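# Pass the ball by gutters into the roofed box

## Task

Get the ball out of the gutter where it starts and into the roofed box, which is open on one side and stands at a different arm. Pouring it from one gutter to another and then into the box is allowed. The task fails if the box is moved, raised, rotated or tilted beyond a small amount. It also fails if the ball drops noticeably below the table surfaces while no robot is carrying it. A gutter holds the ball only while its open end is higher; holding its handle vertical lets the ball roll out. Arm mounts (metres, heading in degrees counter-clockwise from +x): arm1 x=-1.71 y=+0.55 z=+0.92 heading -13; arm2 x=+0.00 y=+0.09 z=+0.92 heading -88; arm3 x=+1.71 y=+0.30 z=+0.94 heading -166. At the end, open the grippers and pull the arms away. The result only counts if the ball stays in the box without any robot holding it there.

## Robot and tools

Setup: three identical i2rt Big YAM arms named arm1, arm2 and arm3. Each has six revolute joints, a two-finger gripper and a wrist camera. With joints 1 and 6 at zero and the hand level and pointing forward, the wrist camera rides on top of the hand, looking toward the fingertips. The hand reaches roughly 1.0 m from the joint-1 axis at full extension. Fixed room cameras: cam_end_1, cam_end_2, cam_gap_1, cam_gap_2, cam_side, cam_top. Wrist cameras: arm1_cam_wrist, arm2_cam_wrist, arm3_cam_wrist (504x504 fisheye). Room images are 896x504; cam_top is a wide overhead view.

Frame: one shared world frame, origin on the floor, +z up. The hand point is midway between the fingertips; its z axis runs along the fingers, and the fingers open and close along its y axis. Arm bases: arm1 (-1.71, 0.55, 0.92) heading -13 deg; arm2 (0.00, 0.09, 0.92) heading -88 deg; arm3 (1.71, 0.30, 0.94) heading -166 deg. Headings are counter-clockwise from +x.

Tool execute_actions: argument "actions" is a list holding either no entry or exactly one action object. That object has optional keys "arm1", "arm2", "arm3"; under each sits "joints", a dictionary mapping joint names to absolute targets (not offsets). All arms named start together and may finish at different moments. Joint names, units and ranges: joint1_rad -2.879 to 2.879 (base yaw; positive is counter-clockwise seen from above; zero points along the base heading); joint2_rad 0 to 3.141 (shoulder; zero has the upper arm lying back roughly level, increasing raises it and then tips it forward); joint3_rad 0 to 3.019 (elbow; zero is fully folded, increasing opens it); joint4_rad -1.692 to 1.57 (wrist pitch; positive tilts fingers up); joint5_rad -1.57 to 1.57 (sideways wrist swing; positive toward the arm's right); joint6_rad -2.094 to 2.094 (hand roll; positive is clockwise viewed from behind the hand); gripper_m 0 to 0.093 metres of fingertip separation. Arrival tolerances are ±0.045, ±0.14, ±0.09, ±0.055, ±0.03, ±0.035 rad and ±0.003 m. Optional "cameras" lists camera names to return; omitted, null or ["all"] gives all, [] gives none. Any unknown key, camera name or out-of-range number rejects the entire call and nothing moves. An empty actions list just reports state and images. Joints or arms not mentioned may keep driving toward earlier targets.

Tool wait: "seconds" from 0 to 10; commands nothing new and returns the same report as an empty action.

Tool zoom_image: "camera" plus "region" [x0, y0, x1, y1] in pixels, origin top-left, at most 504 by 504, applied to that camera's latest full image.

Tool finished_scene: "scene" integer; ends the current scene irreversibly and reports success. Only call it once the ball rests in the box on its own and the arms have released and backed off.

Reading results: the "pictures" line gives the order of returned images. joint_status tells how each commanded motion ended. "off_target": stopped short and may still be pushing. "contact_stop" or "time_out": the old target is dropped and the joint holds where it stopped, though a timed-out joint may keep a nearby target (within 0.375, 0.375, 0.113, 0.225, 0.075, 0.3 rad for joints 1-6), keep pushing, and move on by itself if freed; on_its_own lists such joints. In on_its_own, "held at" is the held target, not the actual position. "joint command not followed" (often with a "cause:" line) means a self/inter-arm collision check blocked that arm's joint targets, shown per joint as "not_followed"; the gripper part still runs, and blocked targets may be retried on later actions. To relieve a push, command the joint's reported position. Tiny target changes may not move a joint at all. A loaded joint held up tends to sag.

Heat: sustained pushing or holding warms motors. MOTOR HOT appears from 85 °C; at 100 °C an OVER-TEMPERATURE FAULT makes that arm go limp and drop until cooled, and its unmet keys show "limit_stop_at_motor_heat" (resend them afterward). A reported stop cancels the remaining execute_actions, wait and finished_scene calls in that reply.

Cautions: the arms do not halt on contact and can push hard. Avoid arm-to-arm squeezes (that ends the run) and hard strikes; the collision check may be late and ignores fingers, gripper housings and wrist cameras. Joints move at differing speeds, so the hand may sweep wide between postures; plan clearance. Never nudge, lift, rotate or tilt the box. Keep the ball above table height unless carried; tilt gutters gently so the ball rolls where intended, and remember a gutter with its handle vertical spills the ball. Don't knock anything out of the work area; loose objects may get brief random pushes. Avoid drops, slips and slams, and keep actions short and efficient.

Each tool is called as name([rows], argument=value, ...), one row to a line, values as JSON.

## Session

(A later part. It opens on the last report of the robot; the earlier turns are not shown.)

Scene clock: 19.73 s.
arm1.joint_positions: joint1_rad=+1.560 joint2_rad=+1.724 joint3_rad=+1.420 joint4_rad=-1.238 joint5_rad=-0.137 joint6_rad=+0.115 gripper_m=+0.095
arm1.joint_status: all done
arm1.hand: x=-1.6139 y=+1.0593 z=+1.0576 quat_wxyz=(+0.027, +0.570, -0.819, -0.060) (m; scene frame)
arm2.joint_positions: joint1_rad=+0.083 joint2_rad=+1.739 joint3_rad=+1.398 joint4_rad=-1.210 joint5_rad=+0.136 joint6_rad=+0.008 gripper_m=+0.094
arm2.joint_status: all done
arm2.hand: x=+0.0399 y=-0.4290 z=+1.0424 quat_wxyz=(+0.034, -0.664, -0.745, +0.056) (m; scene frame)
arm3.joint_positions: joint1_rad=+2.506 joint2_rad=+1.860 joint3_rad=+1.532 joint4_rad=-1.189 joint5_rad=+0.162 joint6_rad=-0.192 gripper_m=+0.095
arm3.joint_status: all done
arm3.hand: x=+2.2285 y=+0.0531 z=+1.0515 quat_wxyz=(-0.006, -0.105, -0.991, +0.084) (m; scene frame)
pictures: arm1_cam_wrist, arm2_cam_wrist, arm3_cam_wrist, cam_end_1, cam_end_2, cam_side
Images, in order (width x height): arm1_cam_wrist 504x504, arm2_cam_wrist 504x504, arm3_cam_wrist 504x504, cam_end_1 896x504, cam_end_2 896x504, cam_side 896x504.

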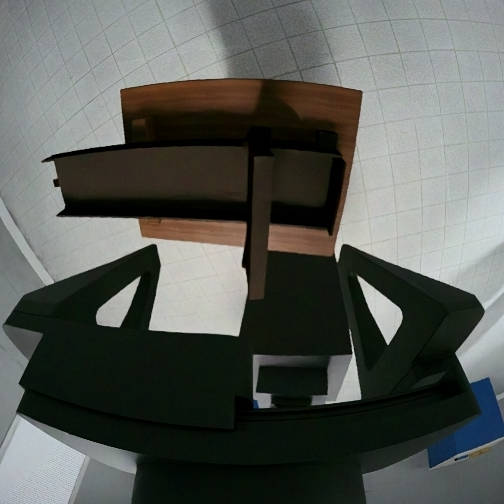

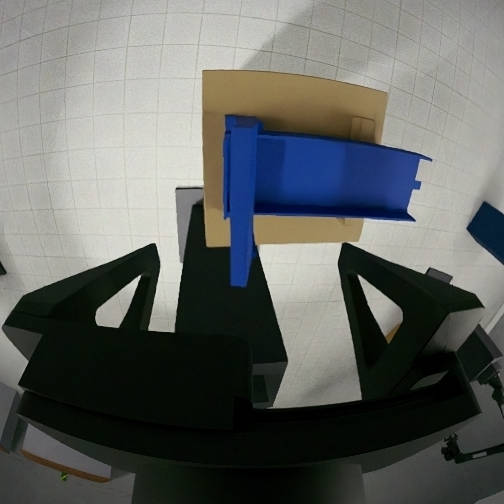

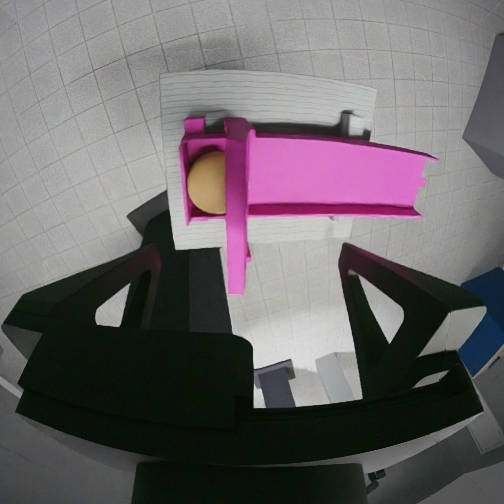

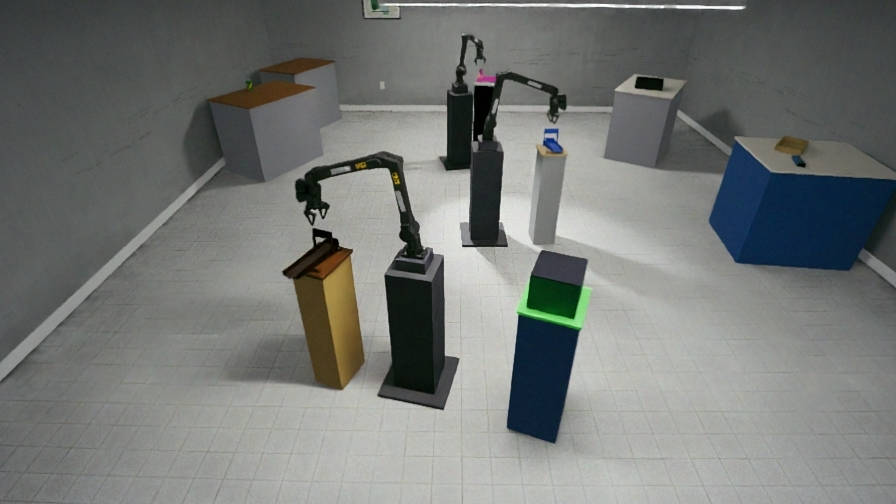

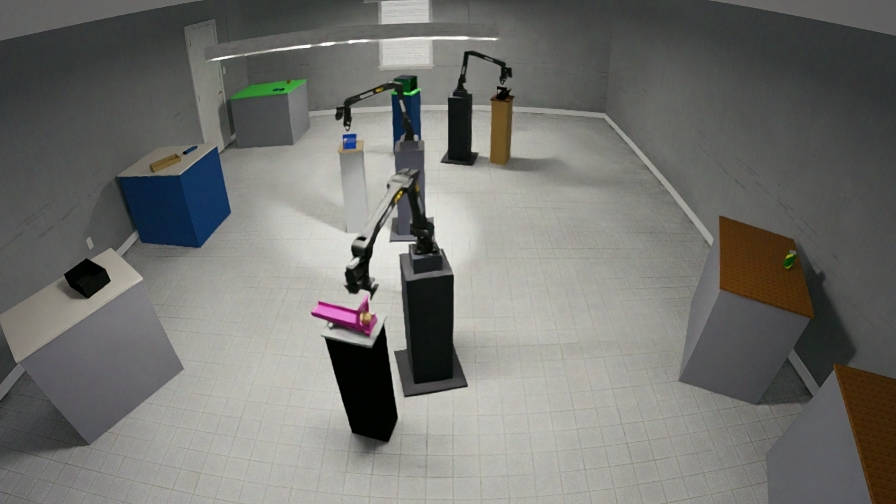

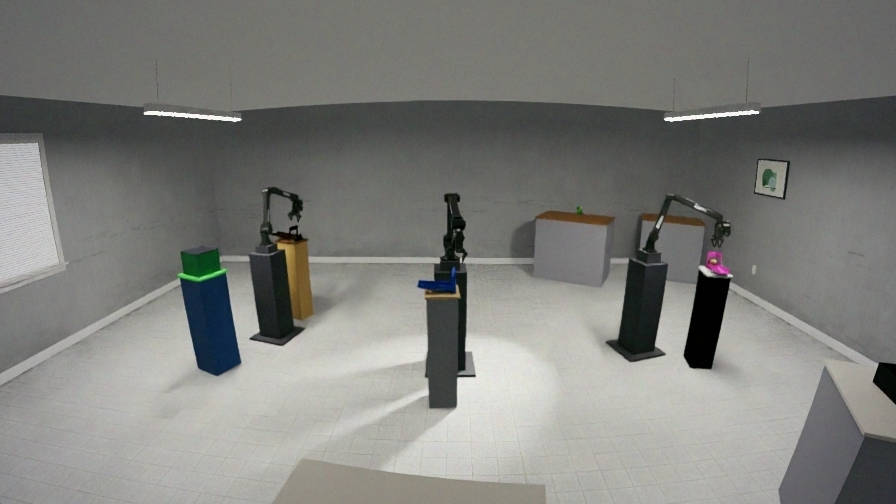

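execute_actions([
  {"arm1":{"joints":{"joint2_rad":1.775,"joint3_rad":1.297,"joint4_rad":-1.09,"joint6_rad":0.145}},"arm2":{"joints":{"joint2_rad":1.815,"joint3_rad":1.335,"joint4_rad":-1.083,"joint6_rad":0.045}},"arm3":{"joints":{"joint2_rad":1.93,"joint3_rad":1.465,"joint4_rad":-1.077}}},
], cameras=["arm1_cam_wrist","arm2_cam_wrist","arm3_cam_wrist","cam_side","cam_end_1","cam_end_2"])

Scene clock: 21.63 s.
arm1.joint_positions: joint1_rad=+1.560 joint2_rad=+1.770 joint3_rad=+1.306 joint4_rad=-1.103 joint5_rad=-0.137 joint6_rad=+0.130 gripper_m=+0.095
arm1.joint_status: all done
arm1.hand: x=-1.6161 y=+1.0473 z=+0.9943 quat_wxyz=(+0.038, +0.563, -0.824, -0.051) (m; scene frame)
arm2.joint_positions: joint1_rad=+0.083 joint2_rad=+1.808 joint3_rad=+1.334 joint4_rad=-1.093 joint5_rad=+0.136 joint6_rad=+0.035 gripper_m=+0.094
arm2.joint_status: all done
arm2.hand: x=+0.0404 y=-0.4300 z=+0.9859 quat_wxyz=(+0.039, -0.674, -0.736, +0.052) (m; scene frame)
arm3.joint_positions: joint1_rad=+2.506 joint2_rad=+1.930 joint3_rad=+1.468 joint4_rad=-1.086 joint5_rad=+0.162 joint6_rad=-0.192 gripper_m=+0.095
arm3.joint_status: all done
arm3.hand: x=+2.2257 y=+0.0546 z=+0.9911 quat_wxyz=(+0.009, -0.104, -0.991, +0.079) (m; scene frame)
pictures: arm1_cam_wrist, arm2_cam_wrist, arm3_cam_wrist, cam_end_1, cam_end_2, cam_side
Images, in order (width x height): arm1_cam_wrist 504x504, arm2_cam_wrist 504x504, arm3_cam_wrist 504x504, cam_end_1 896x504, cam_end_2 896x504, cam_side 896x504.

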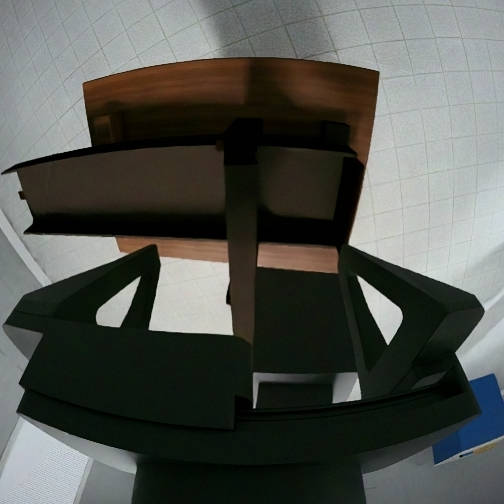

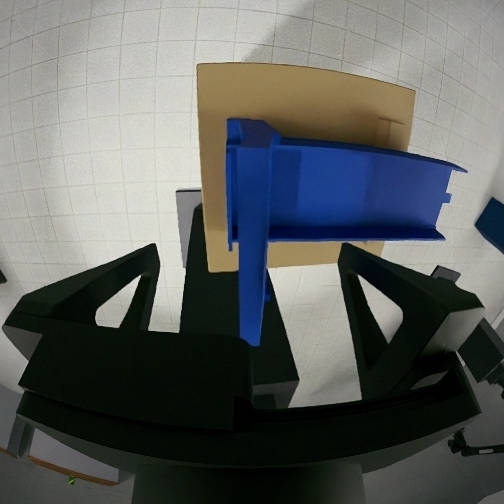

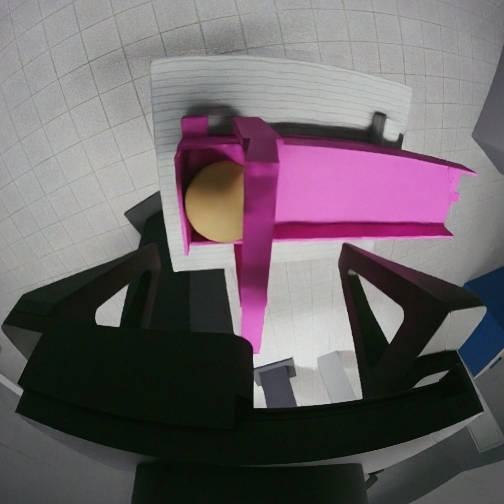

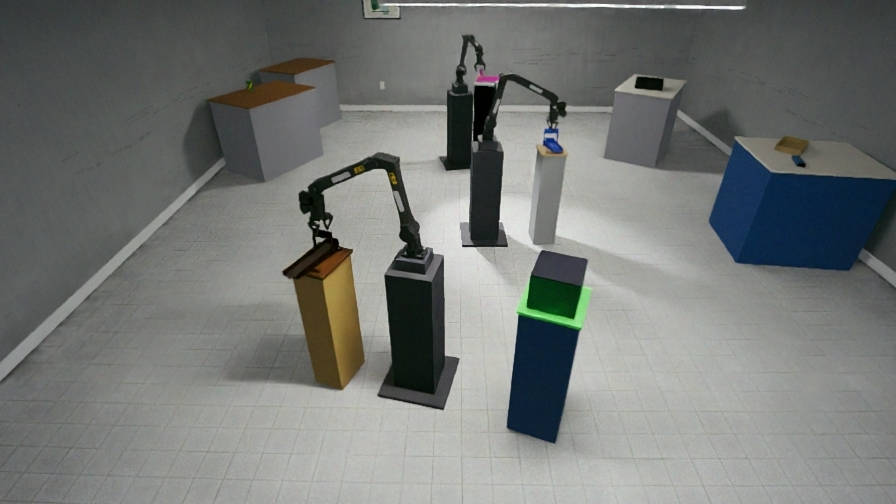

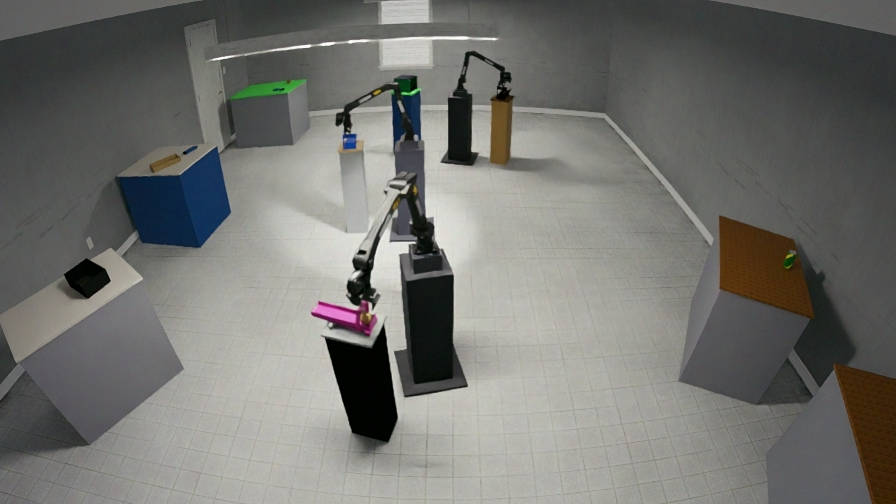

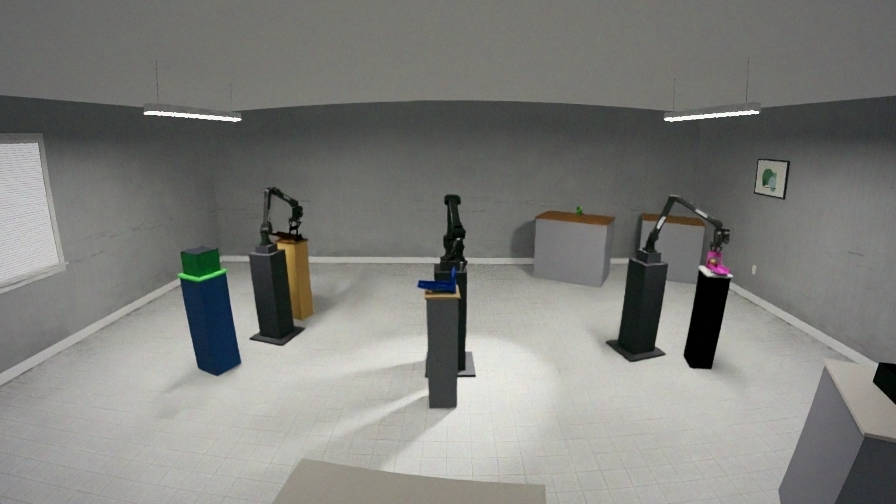

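zoom_image(camera="cam_end_2", region=[320, 270, 400, 345])

zoom_image(camera="cam_side", region=[420, 235, 490, 305])

zoom_image(camera="cam_end_1", region=[280, 190, 370, 280])

zoom_image(camera="cam_side", region=[685, 220, 745, 285])

zoom_image(camera="arm2_cam_wrist", region=[130, 110, 370, 360])

Region (320, 270, 400, 345) of cam_end_2's 896x504 image, scaled by 6.300, with more detail than that image has; it fills the top 472 rows of this view, and the rest is white.

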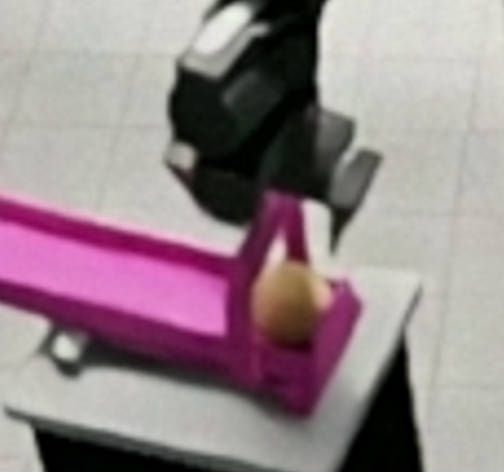

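Region (420, 235, 490, 305) of cam_side's 896x504 image, scaled by 7.200, with more detail than that image has.

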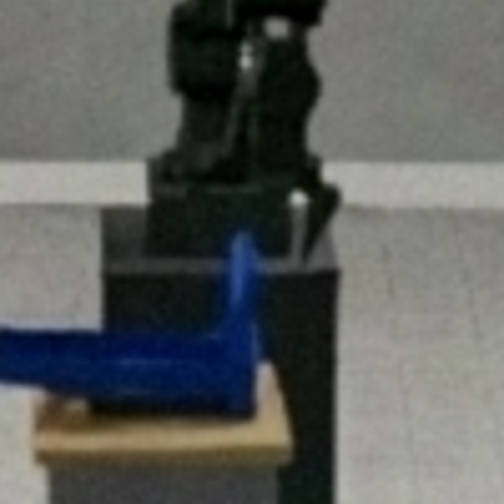

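Region (280, 190, 370, 280) of cam_end_1's 896x504 image, scaled by 5.600, with more detail than that image has.

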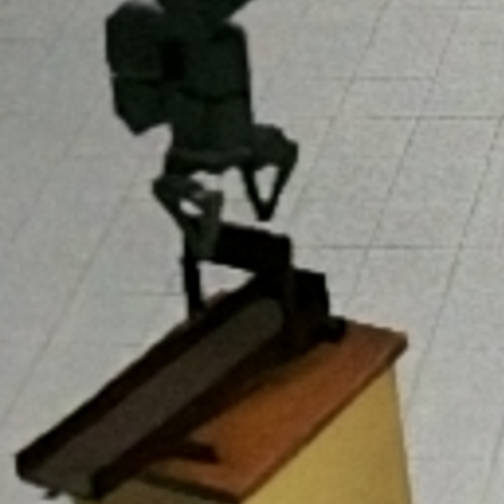

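Region (685, 220, 745, 285) of cam_side's 896x504 image, scaled by 7.754, with more detail than that image has; it fills the left 465 columns of this view, and the rest is white.

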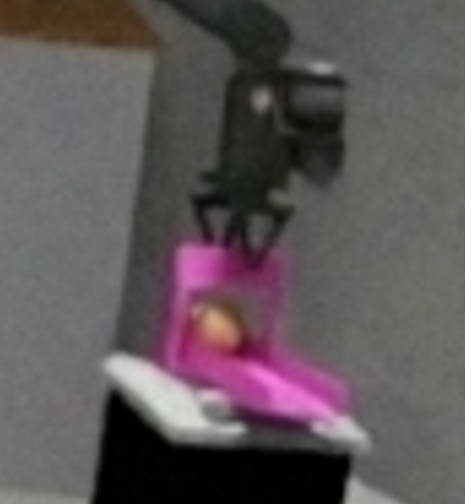

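Region (130, 110, 370, 360) of arm2_cam_wrist's 504x504 image, scaled by 2.016, with more detail than that image has; it fills the left 484 columns of this view, and the rest is white.

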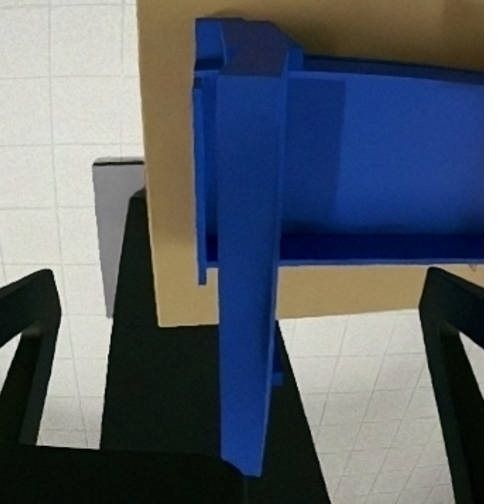

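execute_actions([
  {"arm1":{"joints":{"joint2_rad":1.798,"joint3_rad":1.257,"joint4_rad":-1.029,"joint5_rad":-0.168}},"arm2":{"joints":{"joint2_rad":1.838,"joint3_rad":1.297,"joint4_rad":-1.032}},"arm3":{"joints":{"joint2_rad":1.95,"joint3_rad":1.421,"joint4_rad":-1.018,"joint5_rad":0.19,"joint6_rad":-0.152}}},
], cameras=["arm1_cam_wrist","arm2_cam_wrist","arm3_cam_wrist","cam_side","cam_end_1"])

Scene clock: 23.13 s.
arm1.joint_positions: joint1_rad=+1.560 joint2_rad=+1.779 joint3_rad=+1.272 joint4_rad=-1.042 joint5_rad=-0.166 joint6_rad=+0.130 gripper_m=+0.095
arm1.joint_status: all done
arm1.hand: x=-1.6205 y=+1.0489 z=+0.9796 quat_wxyz=(+0.040, +0.563, -0.823, -0.068) (m; scene frame)
arm2.joint_positions: joint1_rad=+0.083 joint2_rad=+1.814 joint3_rad=+1.301 joint4_rad=-1.043 joint5_rad=+0.136 joint6_rad=+0.036 gripper_m=+0.094
arm2.joint_status: all done
arm2.hand: x=+0.0402 y=-0.4279 z=+0.9721 quat_wxyz=(+0.035, -0.674, -0.736, +0.056) (m; scene frame)
arm3.joint_positions: joint1_rad=+2.506 joint2_rad=+1.933 joint3_rad=+1.429 joint4_rad=-1.027 joint5_rad=+0.186 joint6_rad=-0.160 gripper_m=+0.095
arm3.joint_status: all done
arm3.hand: x=+2.2220 y=+0.0518 z=+0.9771 quat_wxyz=(+0.003, -0.120, -0.988, +0.093) (m; scene frame)
pictures: arm1_cam_wrist, arm2_cam_wrist, arm3_cam_wrist, cam_end_1, cam_side
Images, in order (width x height): arm1_cam_wrist 504x504, arm2_cam_wrist 504x504, arm3_cam_wrist 504x504, cam_end_1 896x504, cam_side 896x504.

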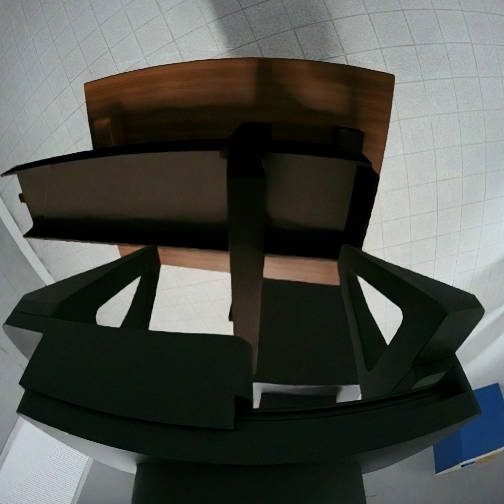

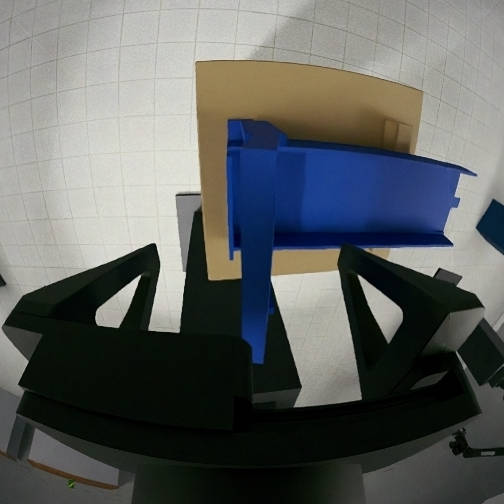

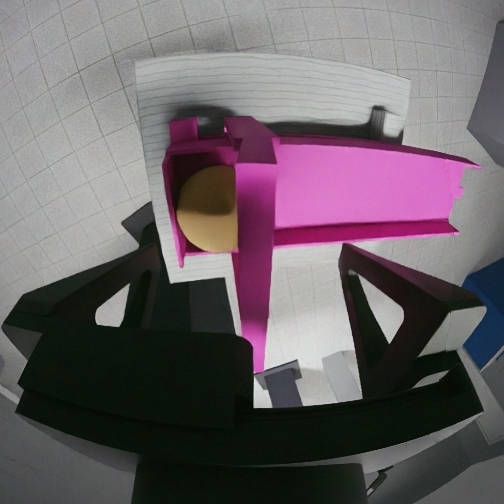

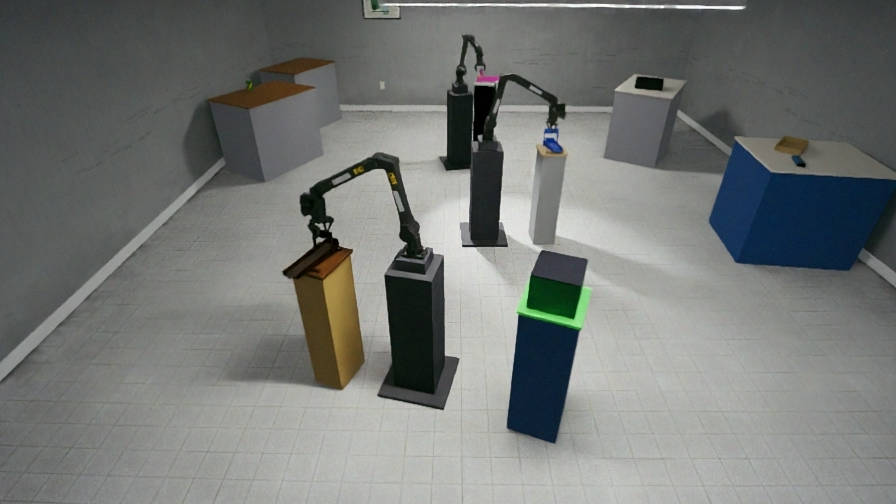

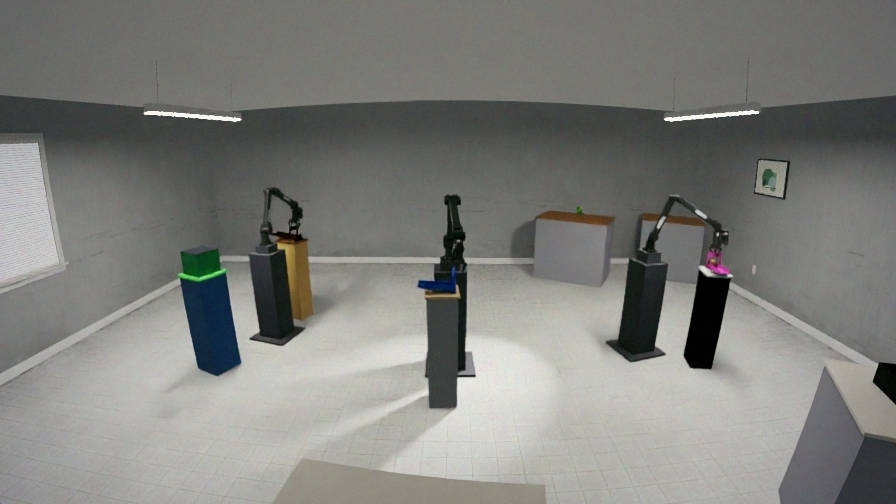

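execute_actions([
  {"arm1":{"joints":{"joint2_rad":1.814}},"arm2":{"joints":{"joint2_rad":1.853}},"arm3":{"joints":{"joint2_rad":1.966}}},
], cameras=["arm3_cam_wrist","cam_side","cam_end_1"])

Scene clock: 23.93 s.
arm1.joint_positions: joint1_rad=+1.560 joint2_rad=+1.793 joint3_rad=+1.272 joint4_rad=-1.042 joint5_rad=-0.166 joint6_rad=+0.130 gripper_m=+0.095
arm1.joint_status: all done
arm1.hand: x=-1.6207 y=+1.0479 z=+0.9728 quat_wxyz=(+0.045, +0.562, -0.823, -0.063) (m; scene frame)
arm2.joint_positions: joint1_rad=+0.083 joint2_rad=+1.827 joint3_rad=+1.301 joint4_rad=-1.043 joint5_rad=+0.136 joint6_rad=+0.036 gripper_m=+0.094
arm2.joint_status: all done
arm2.hand: x=+0.0401 y=-0.4268 z=+0.9655 quat_wxyz=(+0.040, -0.674, -0.736, +0.051) (m; scene frame)
arm3.joint_positions: joint1_rad=+2.506 joint2_rad=+1.946 joint3_rad=+1.429 joint4_rad=-1.027 joint5_rad=+0.186 joint6_rad=-0.159 gripper_m=+0.095
arm3.joint_status: all done
arm3.hand: x=+2.2209 y=+0.0523 z=+0.9700 quat_wxyz=(+0.009, -0.120, -0.989, +0.091) (m; scene frame)
pictures: arm3_cam_wrist, cam_end_1, cam_side
Images, in order (width x height): arm3_cam_wrist 504x504, cam_end_1 896x504, cam_side 896x504.

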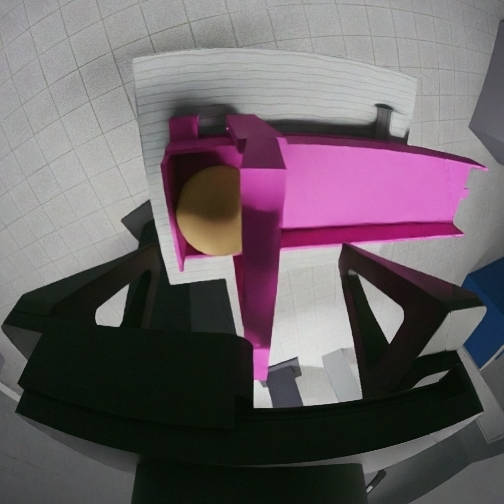

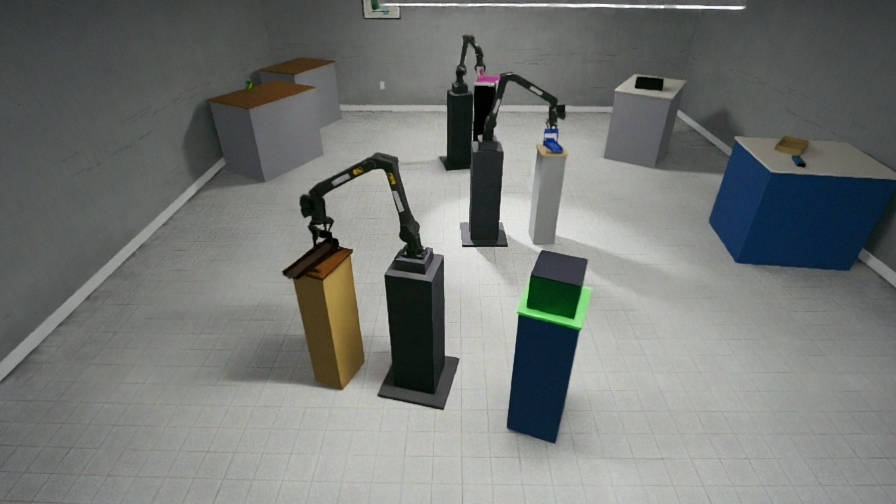

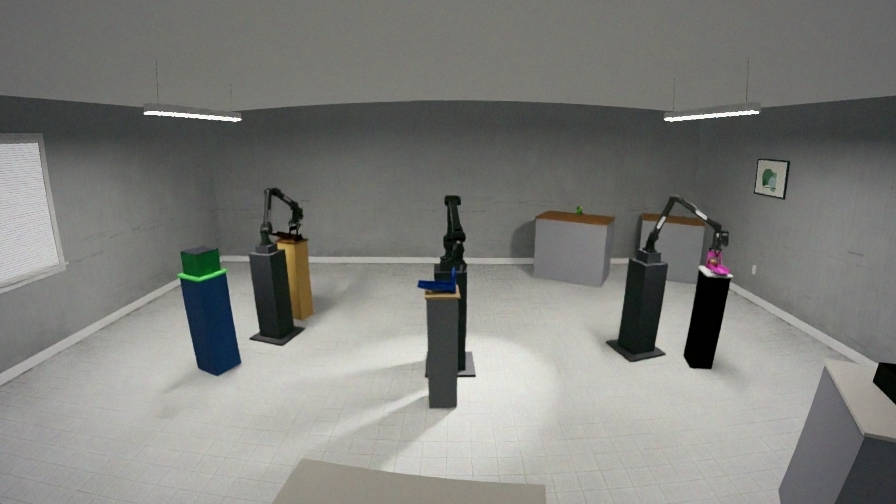

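execute_actions([
  {"arm1":{"joints":{"gripper_m":0.0}},"arm2":{"joints":{"gripper_m":0.0}},"arm3":{"joints":{"gripper_m":0.0}}},
], cameras=["arm1_cam_wrist","arm2_cam_wrist","arm3_cam_wrist","cam_side","cam_end_1","cam_end_2"])

Scene clock: 24.83 s.
arm1.joint_positions: joint1_rad=+1.559 joint2_rad=+1.790 joint3_rad=+1.272 joint4_rad=-1.040 joint5_rad=-0.181 joint6_rad=+0.134 gripper_m=+0.012
arm1.joint_status: gripper_m off_target (ended at +0.012, target +0.000)
arm1.hand: x=-1.6223 y=+1.0490 z=+0.9749 quat_wxyz=(+0.048, +0.560, -0.824, -0.071) (m; scene frame)
arm2.joint_positions: joint1_rad=+0.084 joint2_rad=+1.825 joint3_rad=+1.301 joint4_rad=-1.041 joint5_rad=+0.156 joint6_rad=+0.039 gripper_m=+0.012
arm2.joint_status: gripper_m off_target (ended at +0.012, target +0.000)
arm2.hand: x=+0.0372 y=-0.4276 z=+0.9671 quat_wxyz=(+0.045, -0.674, -0.735, +0.060) (m; scene frame)
arm3.joint_positions: joint1_rad=+2.506 joint2_rad=+1.946 joint3_rad=+1.429 joint4_rad=-1.026 joint5_rad=+0.194 joint6_rad=-0.157 gripper_m=+0.012
arm3.joint_status: gripper_m off_target (ended at +0.012, target +0.000)
arm3.hand: x=+2.2205 y=+0.0507 z=+0.9703 quat_wxyz=(+0.009, -0.121, -0.988, +0.096) (m; scene frame)
pictures: arm1_cam_wrist, arm2_cam_wrist, arm3_cam_wrist, cam_end_1, cam_end_2, cam_side
Images, in order (width x height): arm1_cam_wrist 504x504, arm2_cam_wrist 504x504, arm3_cam_wrist 504x504, cam_end_1 896x504, cam_end_2 896x504, cam_side 896x504.

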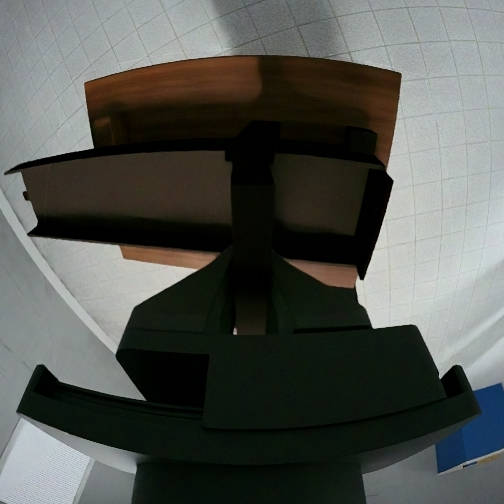

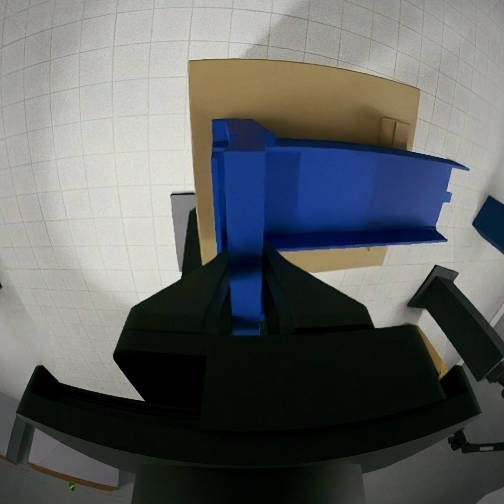

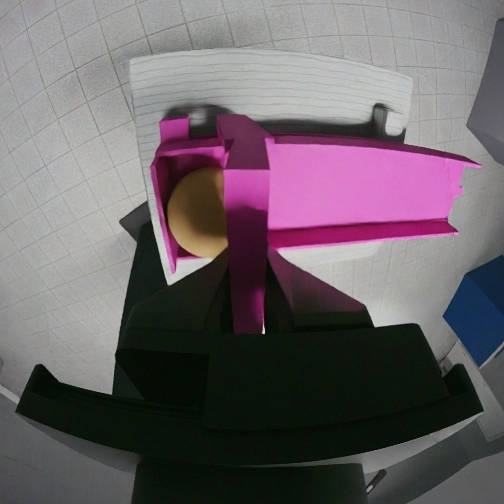

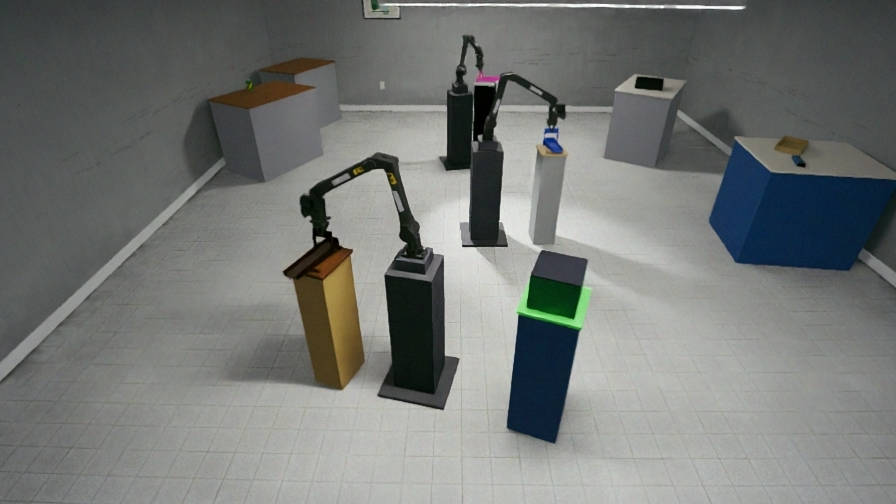

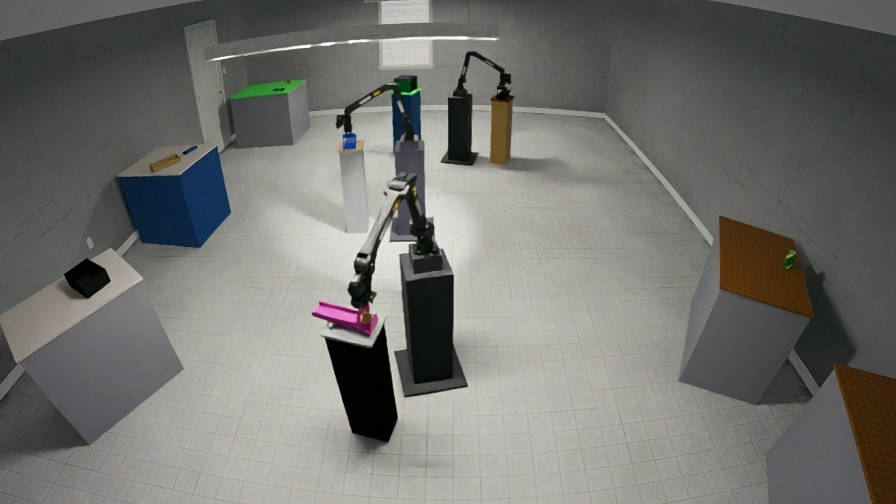

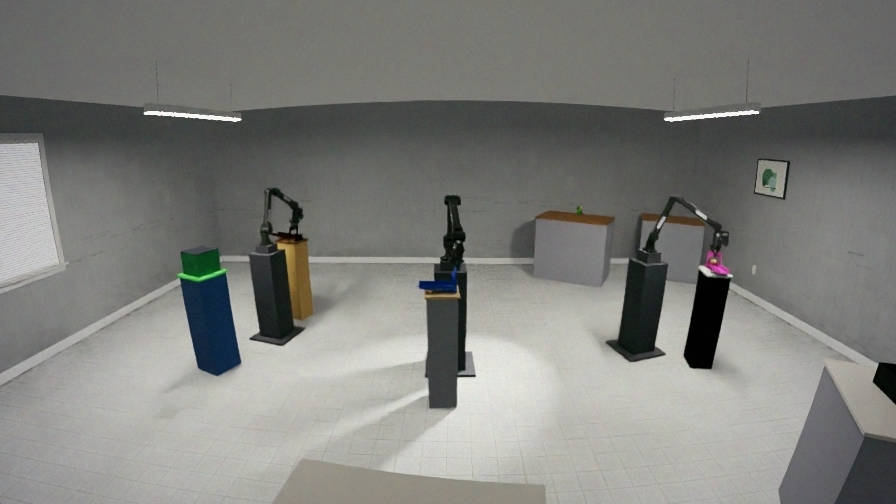

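execute_actions([
  {"arm1":{"joints":{"joint2_rad":1.68,"joint3_rad":1.445,"joint4_rad":-1.31,"joint5_rad":-0.2}},"arm2":{"joints":{"joint2_rad":1.715,"joint3_rad":1.465,"joint4_rad":-1.30,"joint5_rad":0.2}},"arm3":{"joints":{"joint2_rad":1.83,"joint3_rad":1.525,"joint4_rad":-1.21,"joint5_rad":0.31}}},
], cameras=["arm3_cam_wrist","cam_side","cam_end_1","cam_end_2"])

Scene clock: 26.27 s.
arm1.joint_positions: joint1_rad=+1.559 joint2_rad=+1.671 joint3_rad=+1.403 joint4_rad=-1.297 joint5_rad=-0.194 joint6_rad=+0.135 gripper_m=+0.012
arm1.joint_status: all done
arm1.hand: x=-1.6276 y=+1.0406 z=+1.0781 quat_wxyz=(+0.056, +0.559, -0.824, -0.073) (m; scene frame)
arm2.joint_positions: joint1_rad=+0.085 joint2_rad=+1.717 joint3_rad=+1.421 joint4_rad=-1.292 joint5_rad=+0.194 joint6_rad=+0.040 gripper_m=+0.011
arm2.joint_status: all done
arm2.hand: x=+0.0296 y=-0.4185 z=+1.0633 quat_wxyz=(+0.066, -0.672, -0.734, +0.067) (m; scene frame)
arm3.joint_positions: joint1_rad=+2.505 joint2_rad=+1.831 joint3_rad=+1.473 joint4_rad=-1.203 joint5_rad=+0.302 joint6_rad=-0.157 gripper_m=+0.012
arm3.joint_status: all done
arm3.hand: x=+2.1966 y=+0.0405 z=+1.0506 quat_wxyz=(+0.033, -0.120, -0.982, +0.144) (m; scene frame)
pictures: arm3_cam_wrist, cam_end_1, cam_end_2, cam_side
Images, in order (width x height): arm3_cam_wrist 504x504, cam_end_1 896x504, cam_end_2 896x504, cam_side 896x504.

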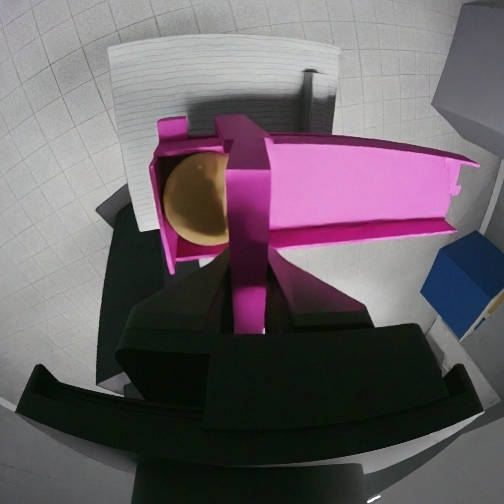

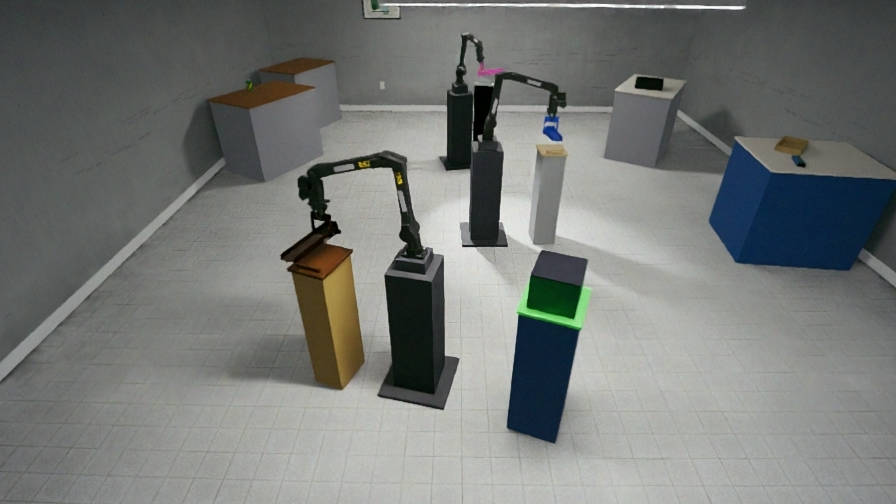

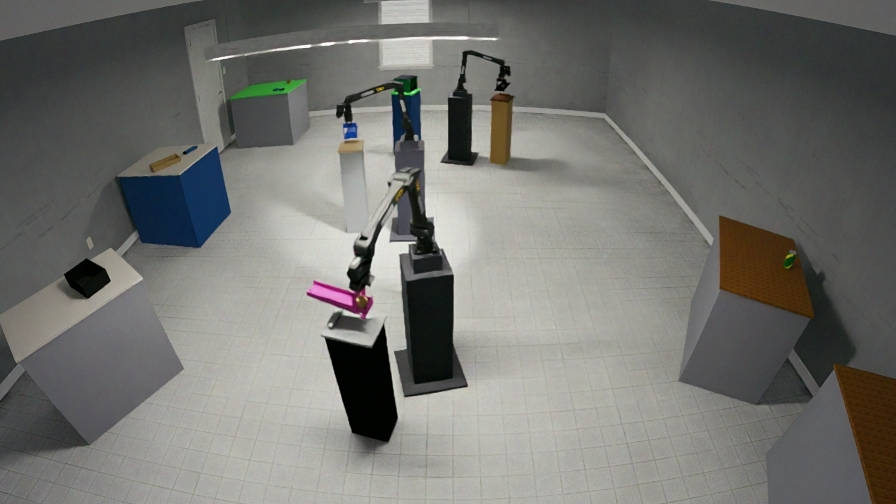

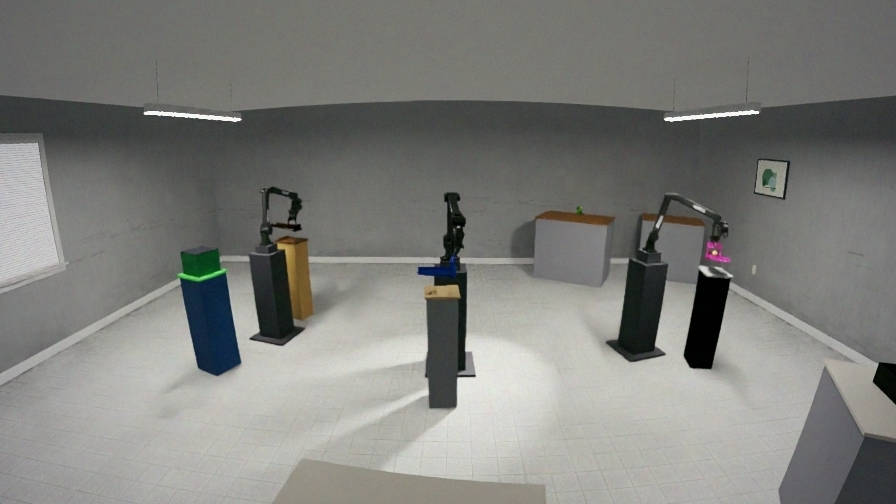

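zoom_image(camera="cam_side", region=[405, 225, 485, 305])

zoom_image(camera="cam_end_1", region=[455, 40, 525, 100])

Region (405, 225, 485, 305) of cam_side's 896x504 image, scaled by 6.300, with more detail than that image has.

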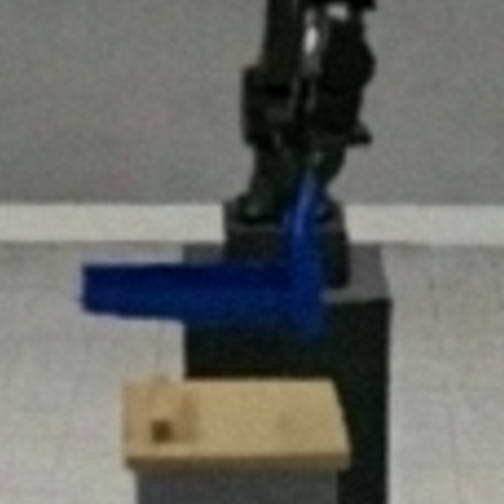

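Region (455, 40, 525, 100) of cam_end_1's 896x504 image, scaled by 7.200, with more detail than that image has; it fills the top 432 rows of this view, and the rest is white.

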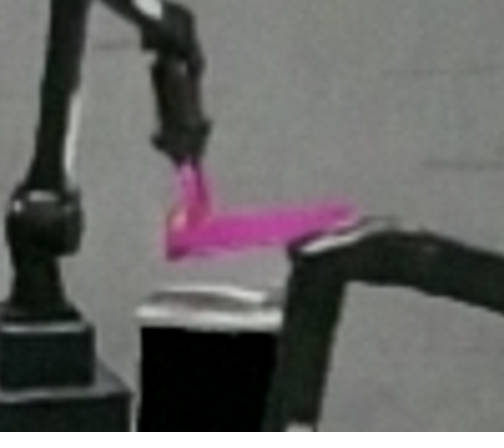

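execute_actions([
  {"arm1":{"joints":{"joint1_rad":-0.046,"joint4_rad":-1.0,"joint5_rad":0.0,"joint6_rad":1.571}},"arm2":{"joints":{"joint1_rad":1.651,"joint4_rad":-0.99,"joint5_rad":0.0,"joint6_rad":-1.571}},"arm3":{"joints":{"joint2_rad":1.70,"joint4_rad":-1.02,"joint5_rad":0.36,"joint6_rad":-0.7}}},
], cameras=["arm3_cam_wrist","cam_side","cam_end_2"])

Scene clock: 30.10 s.
arm1.joint_positions: joint1_rad=-0.052 joint2_rad=+1.685 joint3_rad=+1.403 joint4_rad=-1.005 joint5_rad=+0.002 joint6_rad=+1.556 gripper_m=+0.012
arm1.joint_status: all done
arm1.hand: x=-1.1718 y=+0.3896 z=+1.0799 quat_wxyz=(-0.116, -0.788, -0.598, -0.090) (m; scene frame)
arm2.joint_positions: joint1_rad=+1.659 joint2_rad=+1.717 joint3_rad=+1.421 joint4_rad=-0.992 joint5_rad=-0.003 joint6_rad=-1.561 gripper_m=+0.012
arm2.joint_status: all done
arm2.hand: x=+0.5723 y=+0.1619 z=+1.0716 quat_wxyz=(-0.109, +0.741, -0.656, +0.095) (m; scene frame)
arm3.joint_positions: joint1_rad=+2.505 joint2_rad=+1.697 joint3_rad=+1.473 joint4_rad=-1.033 joint5_rad=+0.352 joint6_rad=-0.693 gripper_m=+0.012
arm3.joint_status: all done
arm3.hand: x=+2.2267 y=+0.0184 z=+1.1324 quat_wxyz=(-0.045, +0.115, -0.966, +0.227) (m; scene frame)
pictures: arm3_cam_wrist, cam_end_2, cam_side
Images, in order (width x height): arm3_cam_wrist 504x504, cam_end_2 896x504, cam_side 896x504.

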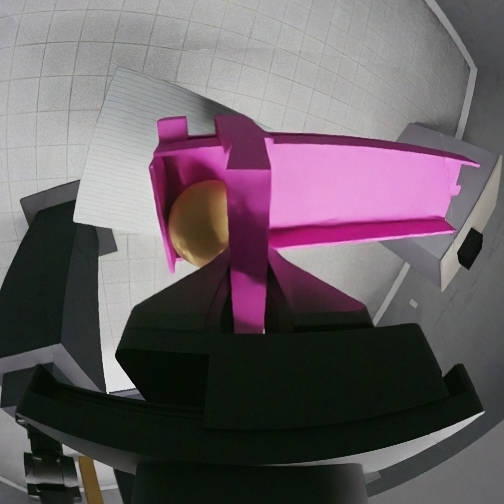

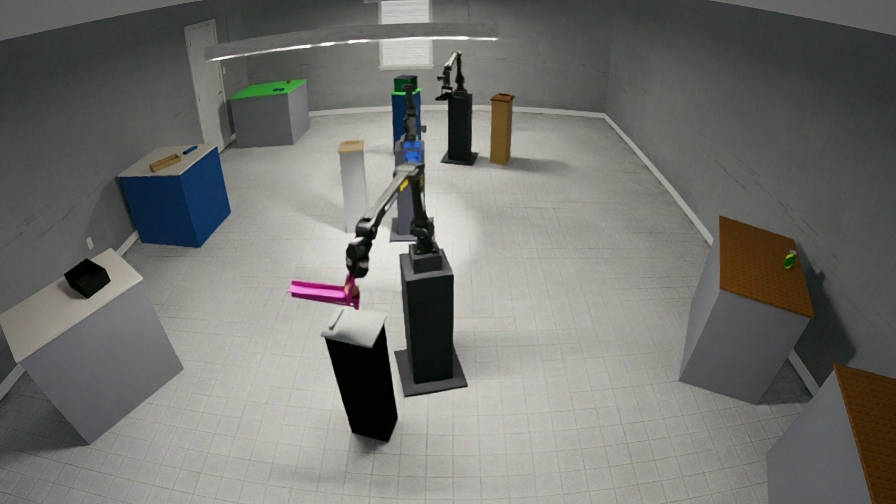

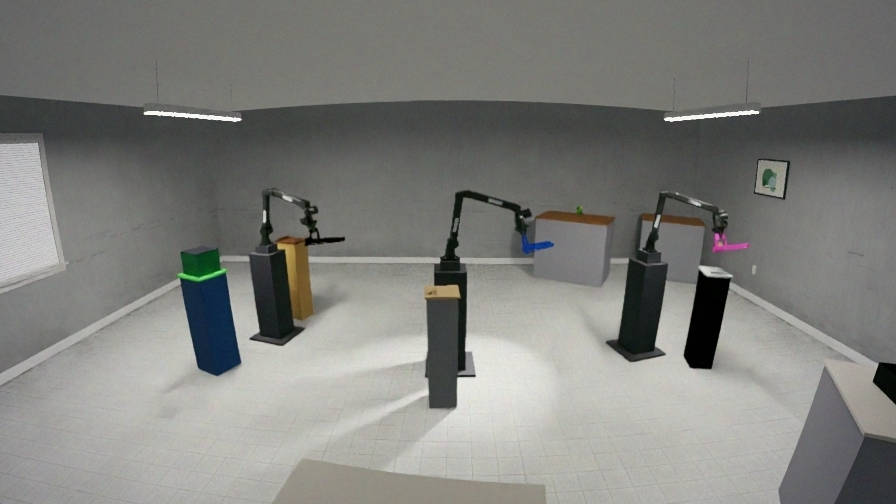

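execute_actions([
  {"arm3":{"joints":{"joint1_rad":2.0,"joint4_rad":-0.79,"joint5_rad":0.1,"joint6_rad":-1.58}}},
], cameras=["arm3_cam_wrist","cam_side"])

Scene clock: 32.00 s.
arm1.joint_positions: joint1_rad=-0.052 joint2_rad=+1.685 joint3_rad=+1.403 joint4_rad=-1.005 joint5_rad=+0.002 joint6_rad=+1.556 gripper_m=+0.012
arm1.joint_status: not commanded
arm1.hand: x=-1.1718 y=+0.3896 z=+1.0799 quat_wxyz=(-0.116, -0.788, -0.598, -0.090) (m; scene frame)
arm2.joint_positions: joint1_rad=+1.659 joint2_rad=+1.717 joint3_rad=+1.421 joint4_rad=-0.992 joint5_rad=-0.003 joint6_rad=-1.562 gripper_m=+0.012
arm2.joint_status: not commanded
arm2.hand: x=+0.5723 y=+0.1619 z=+1.0716 quat_wxyz=(-0.109, +0.741, -0.656, +0.095) (m; scene frame)
arm3.joint_positions: joint1_rad=+2.005 joint2_rad=+1.699 joint3_rad=+1.473 joint4_rad=-0.808 joint5_rad=+0.101 joint6_rad=-1.573 gripper_m=+0.012
arm3.joint_status: all done
arm3.hand: x=+2.0954 y=-0.2087 z=+1.1433 quat_wxyz=(-0.045, +0.305, -0.913, +0.266) (m; scene frame)
pictures: arm3_cam_wrist, cam_side
Images, in order (width x height): arm3_cam_wrist 504x504, cam_side 896x504.

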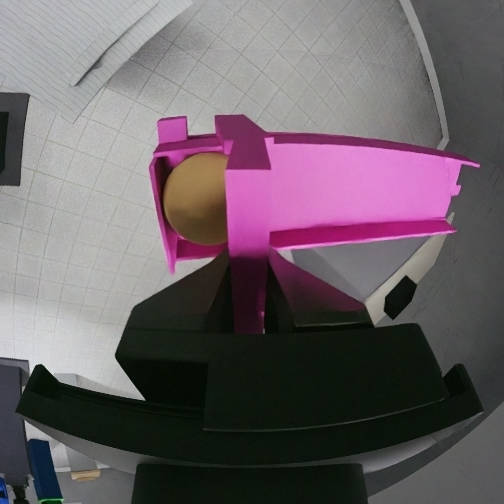

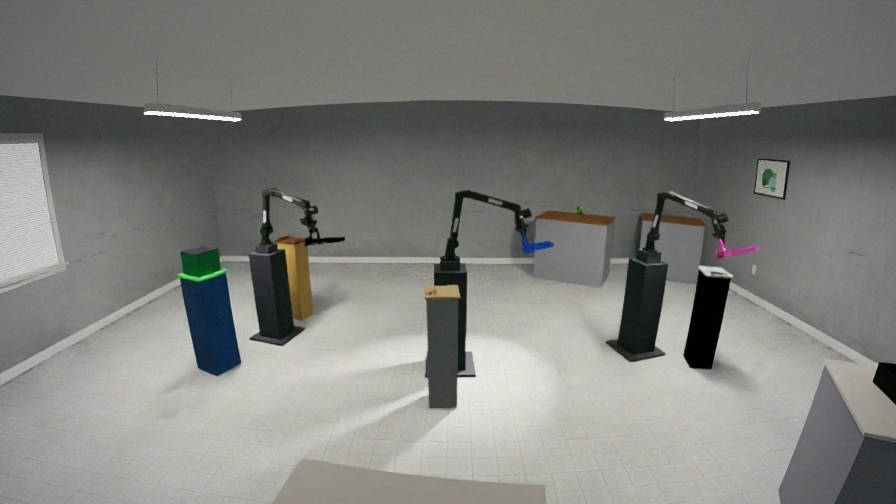

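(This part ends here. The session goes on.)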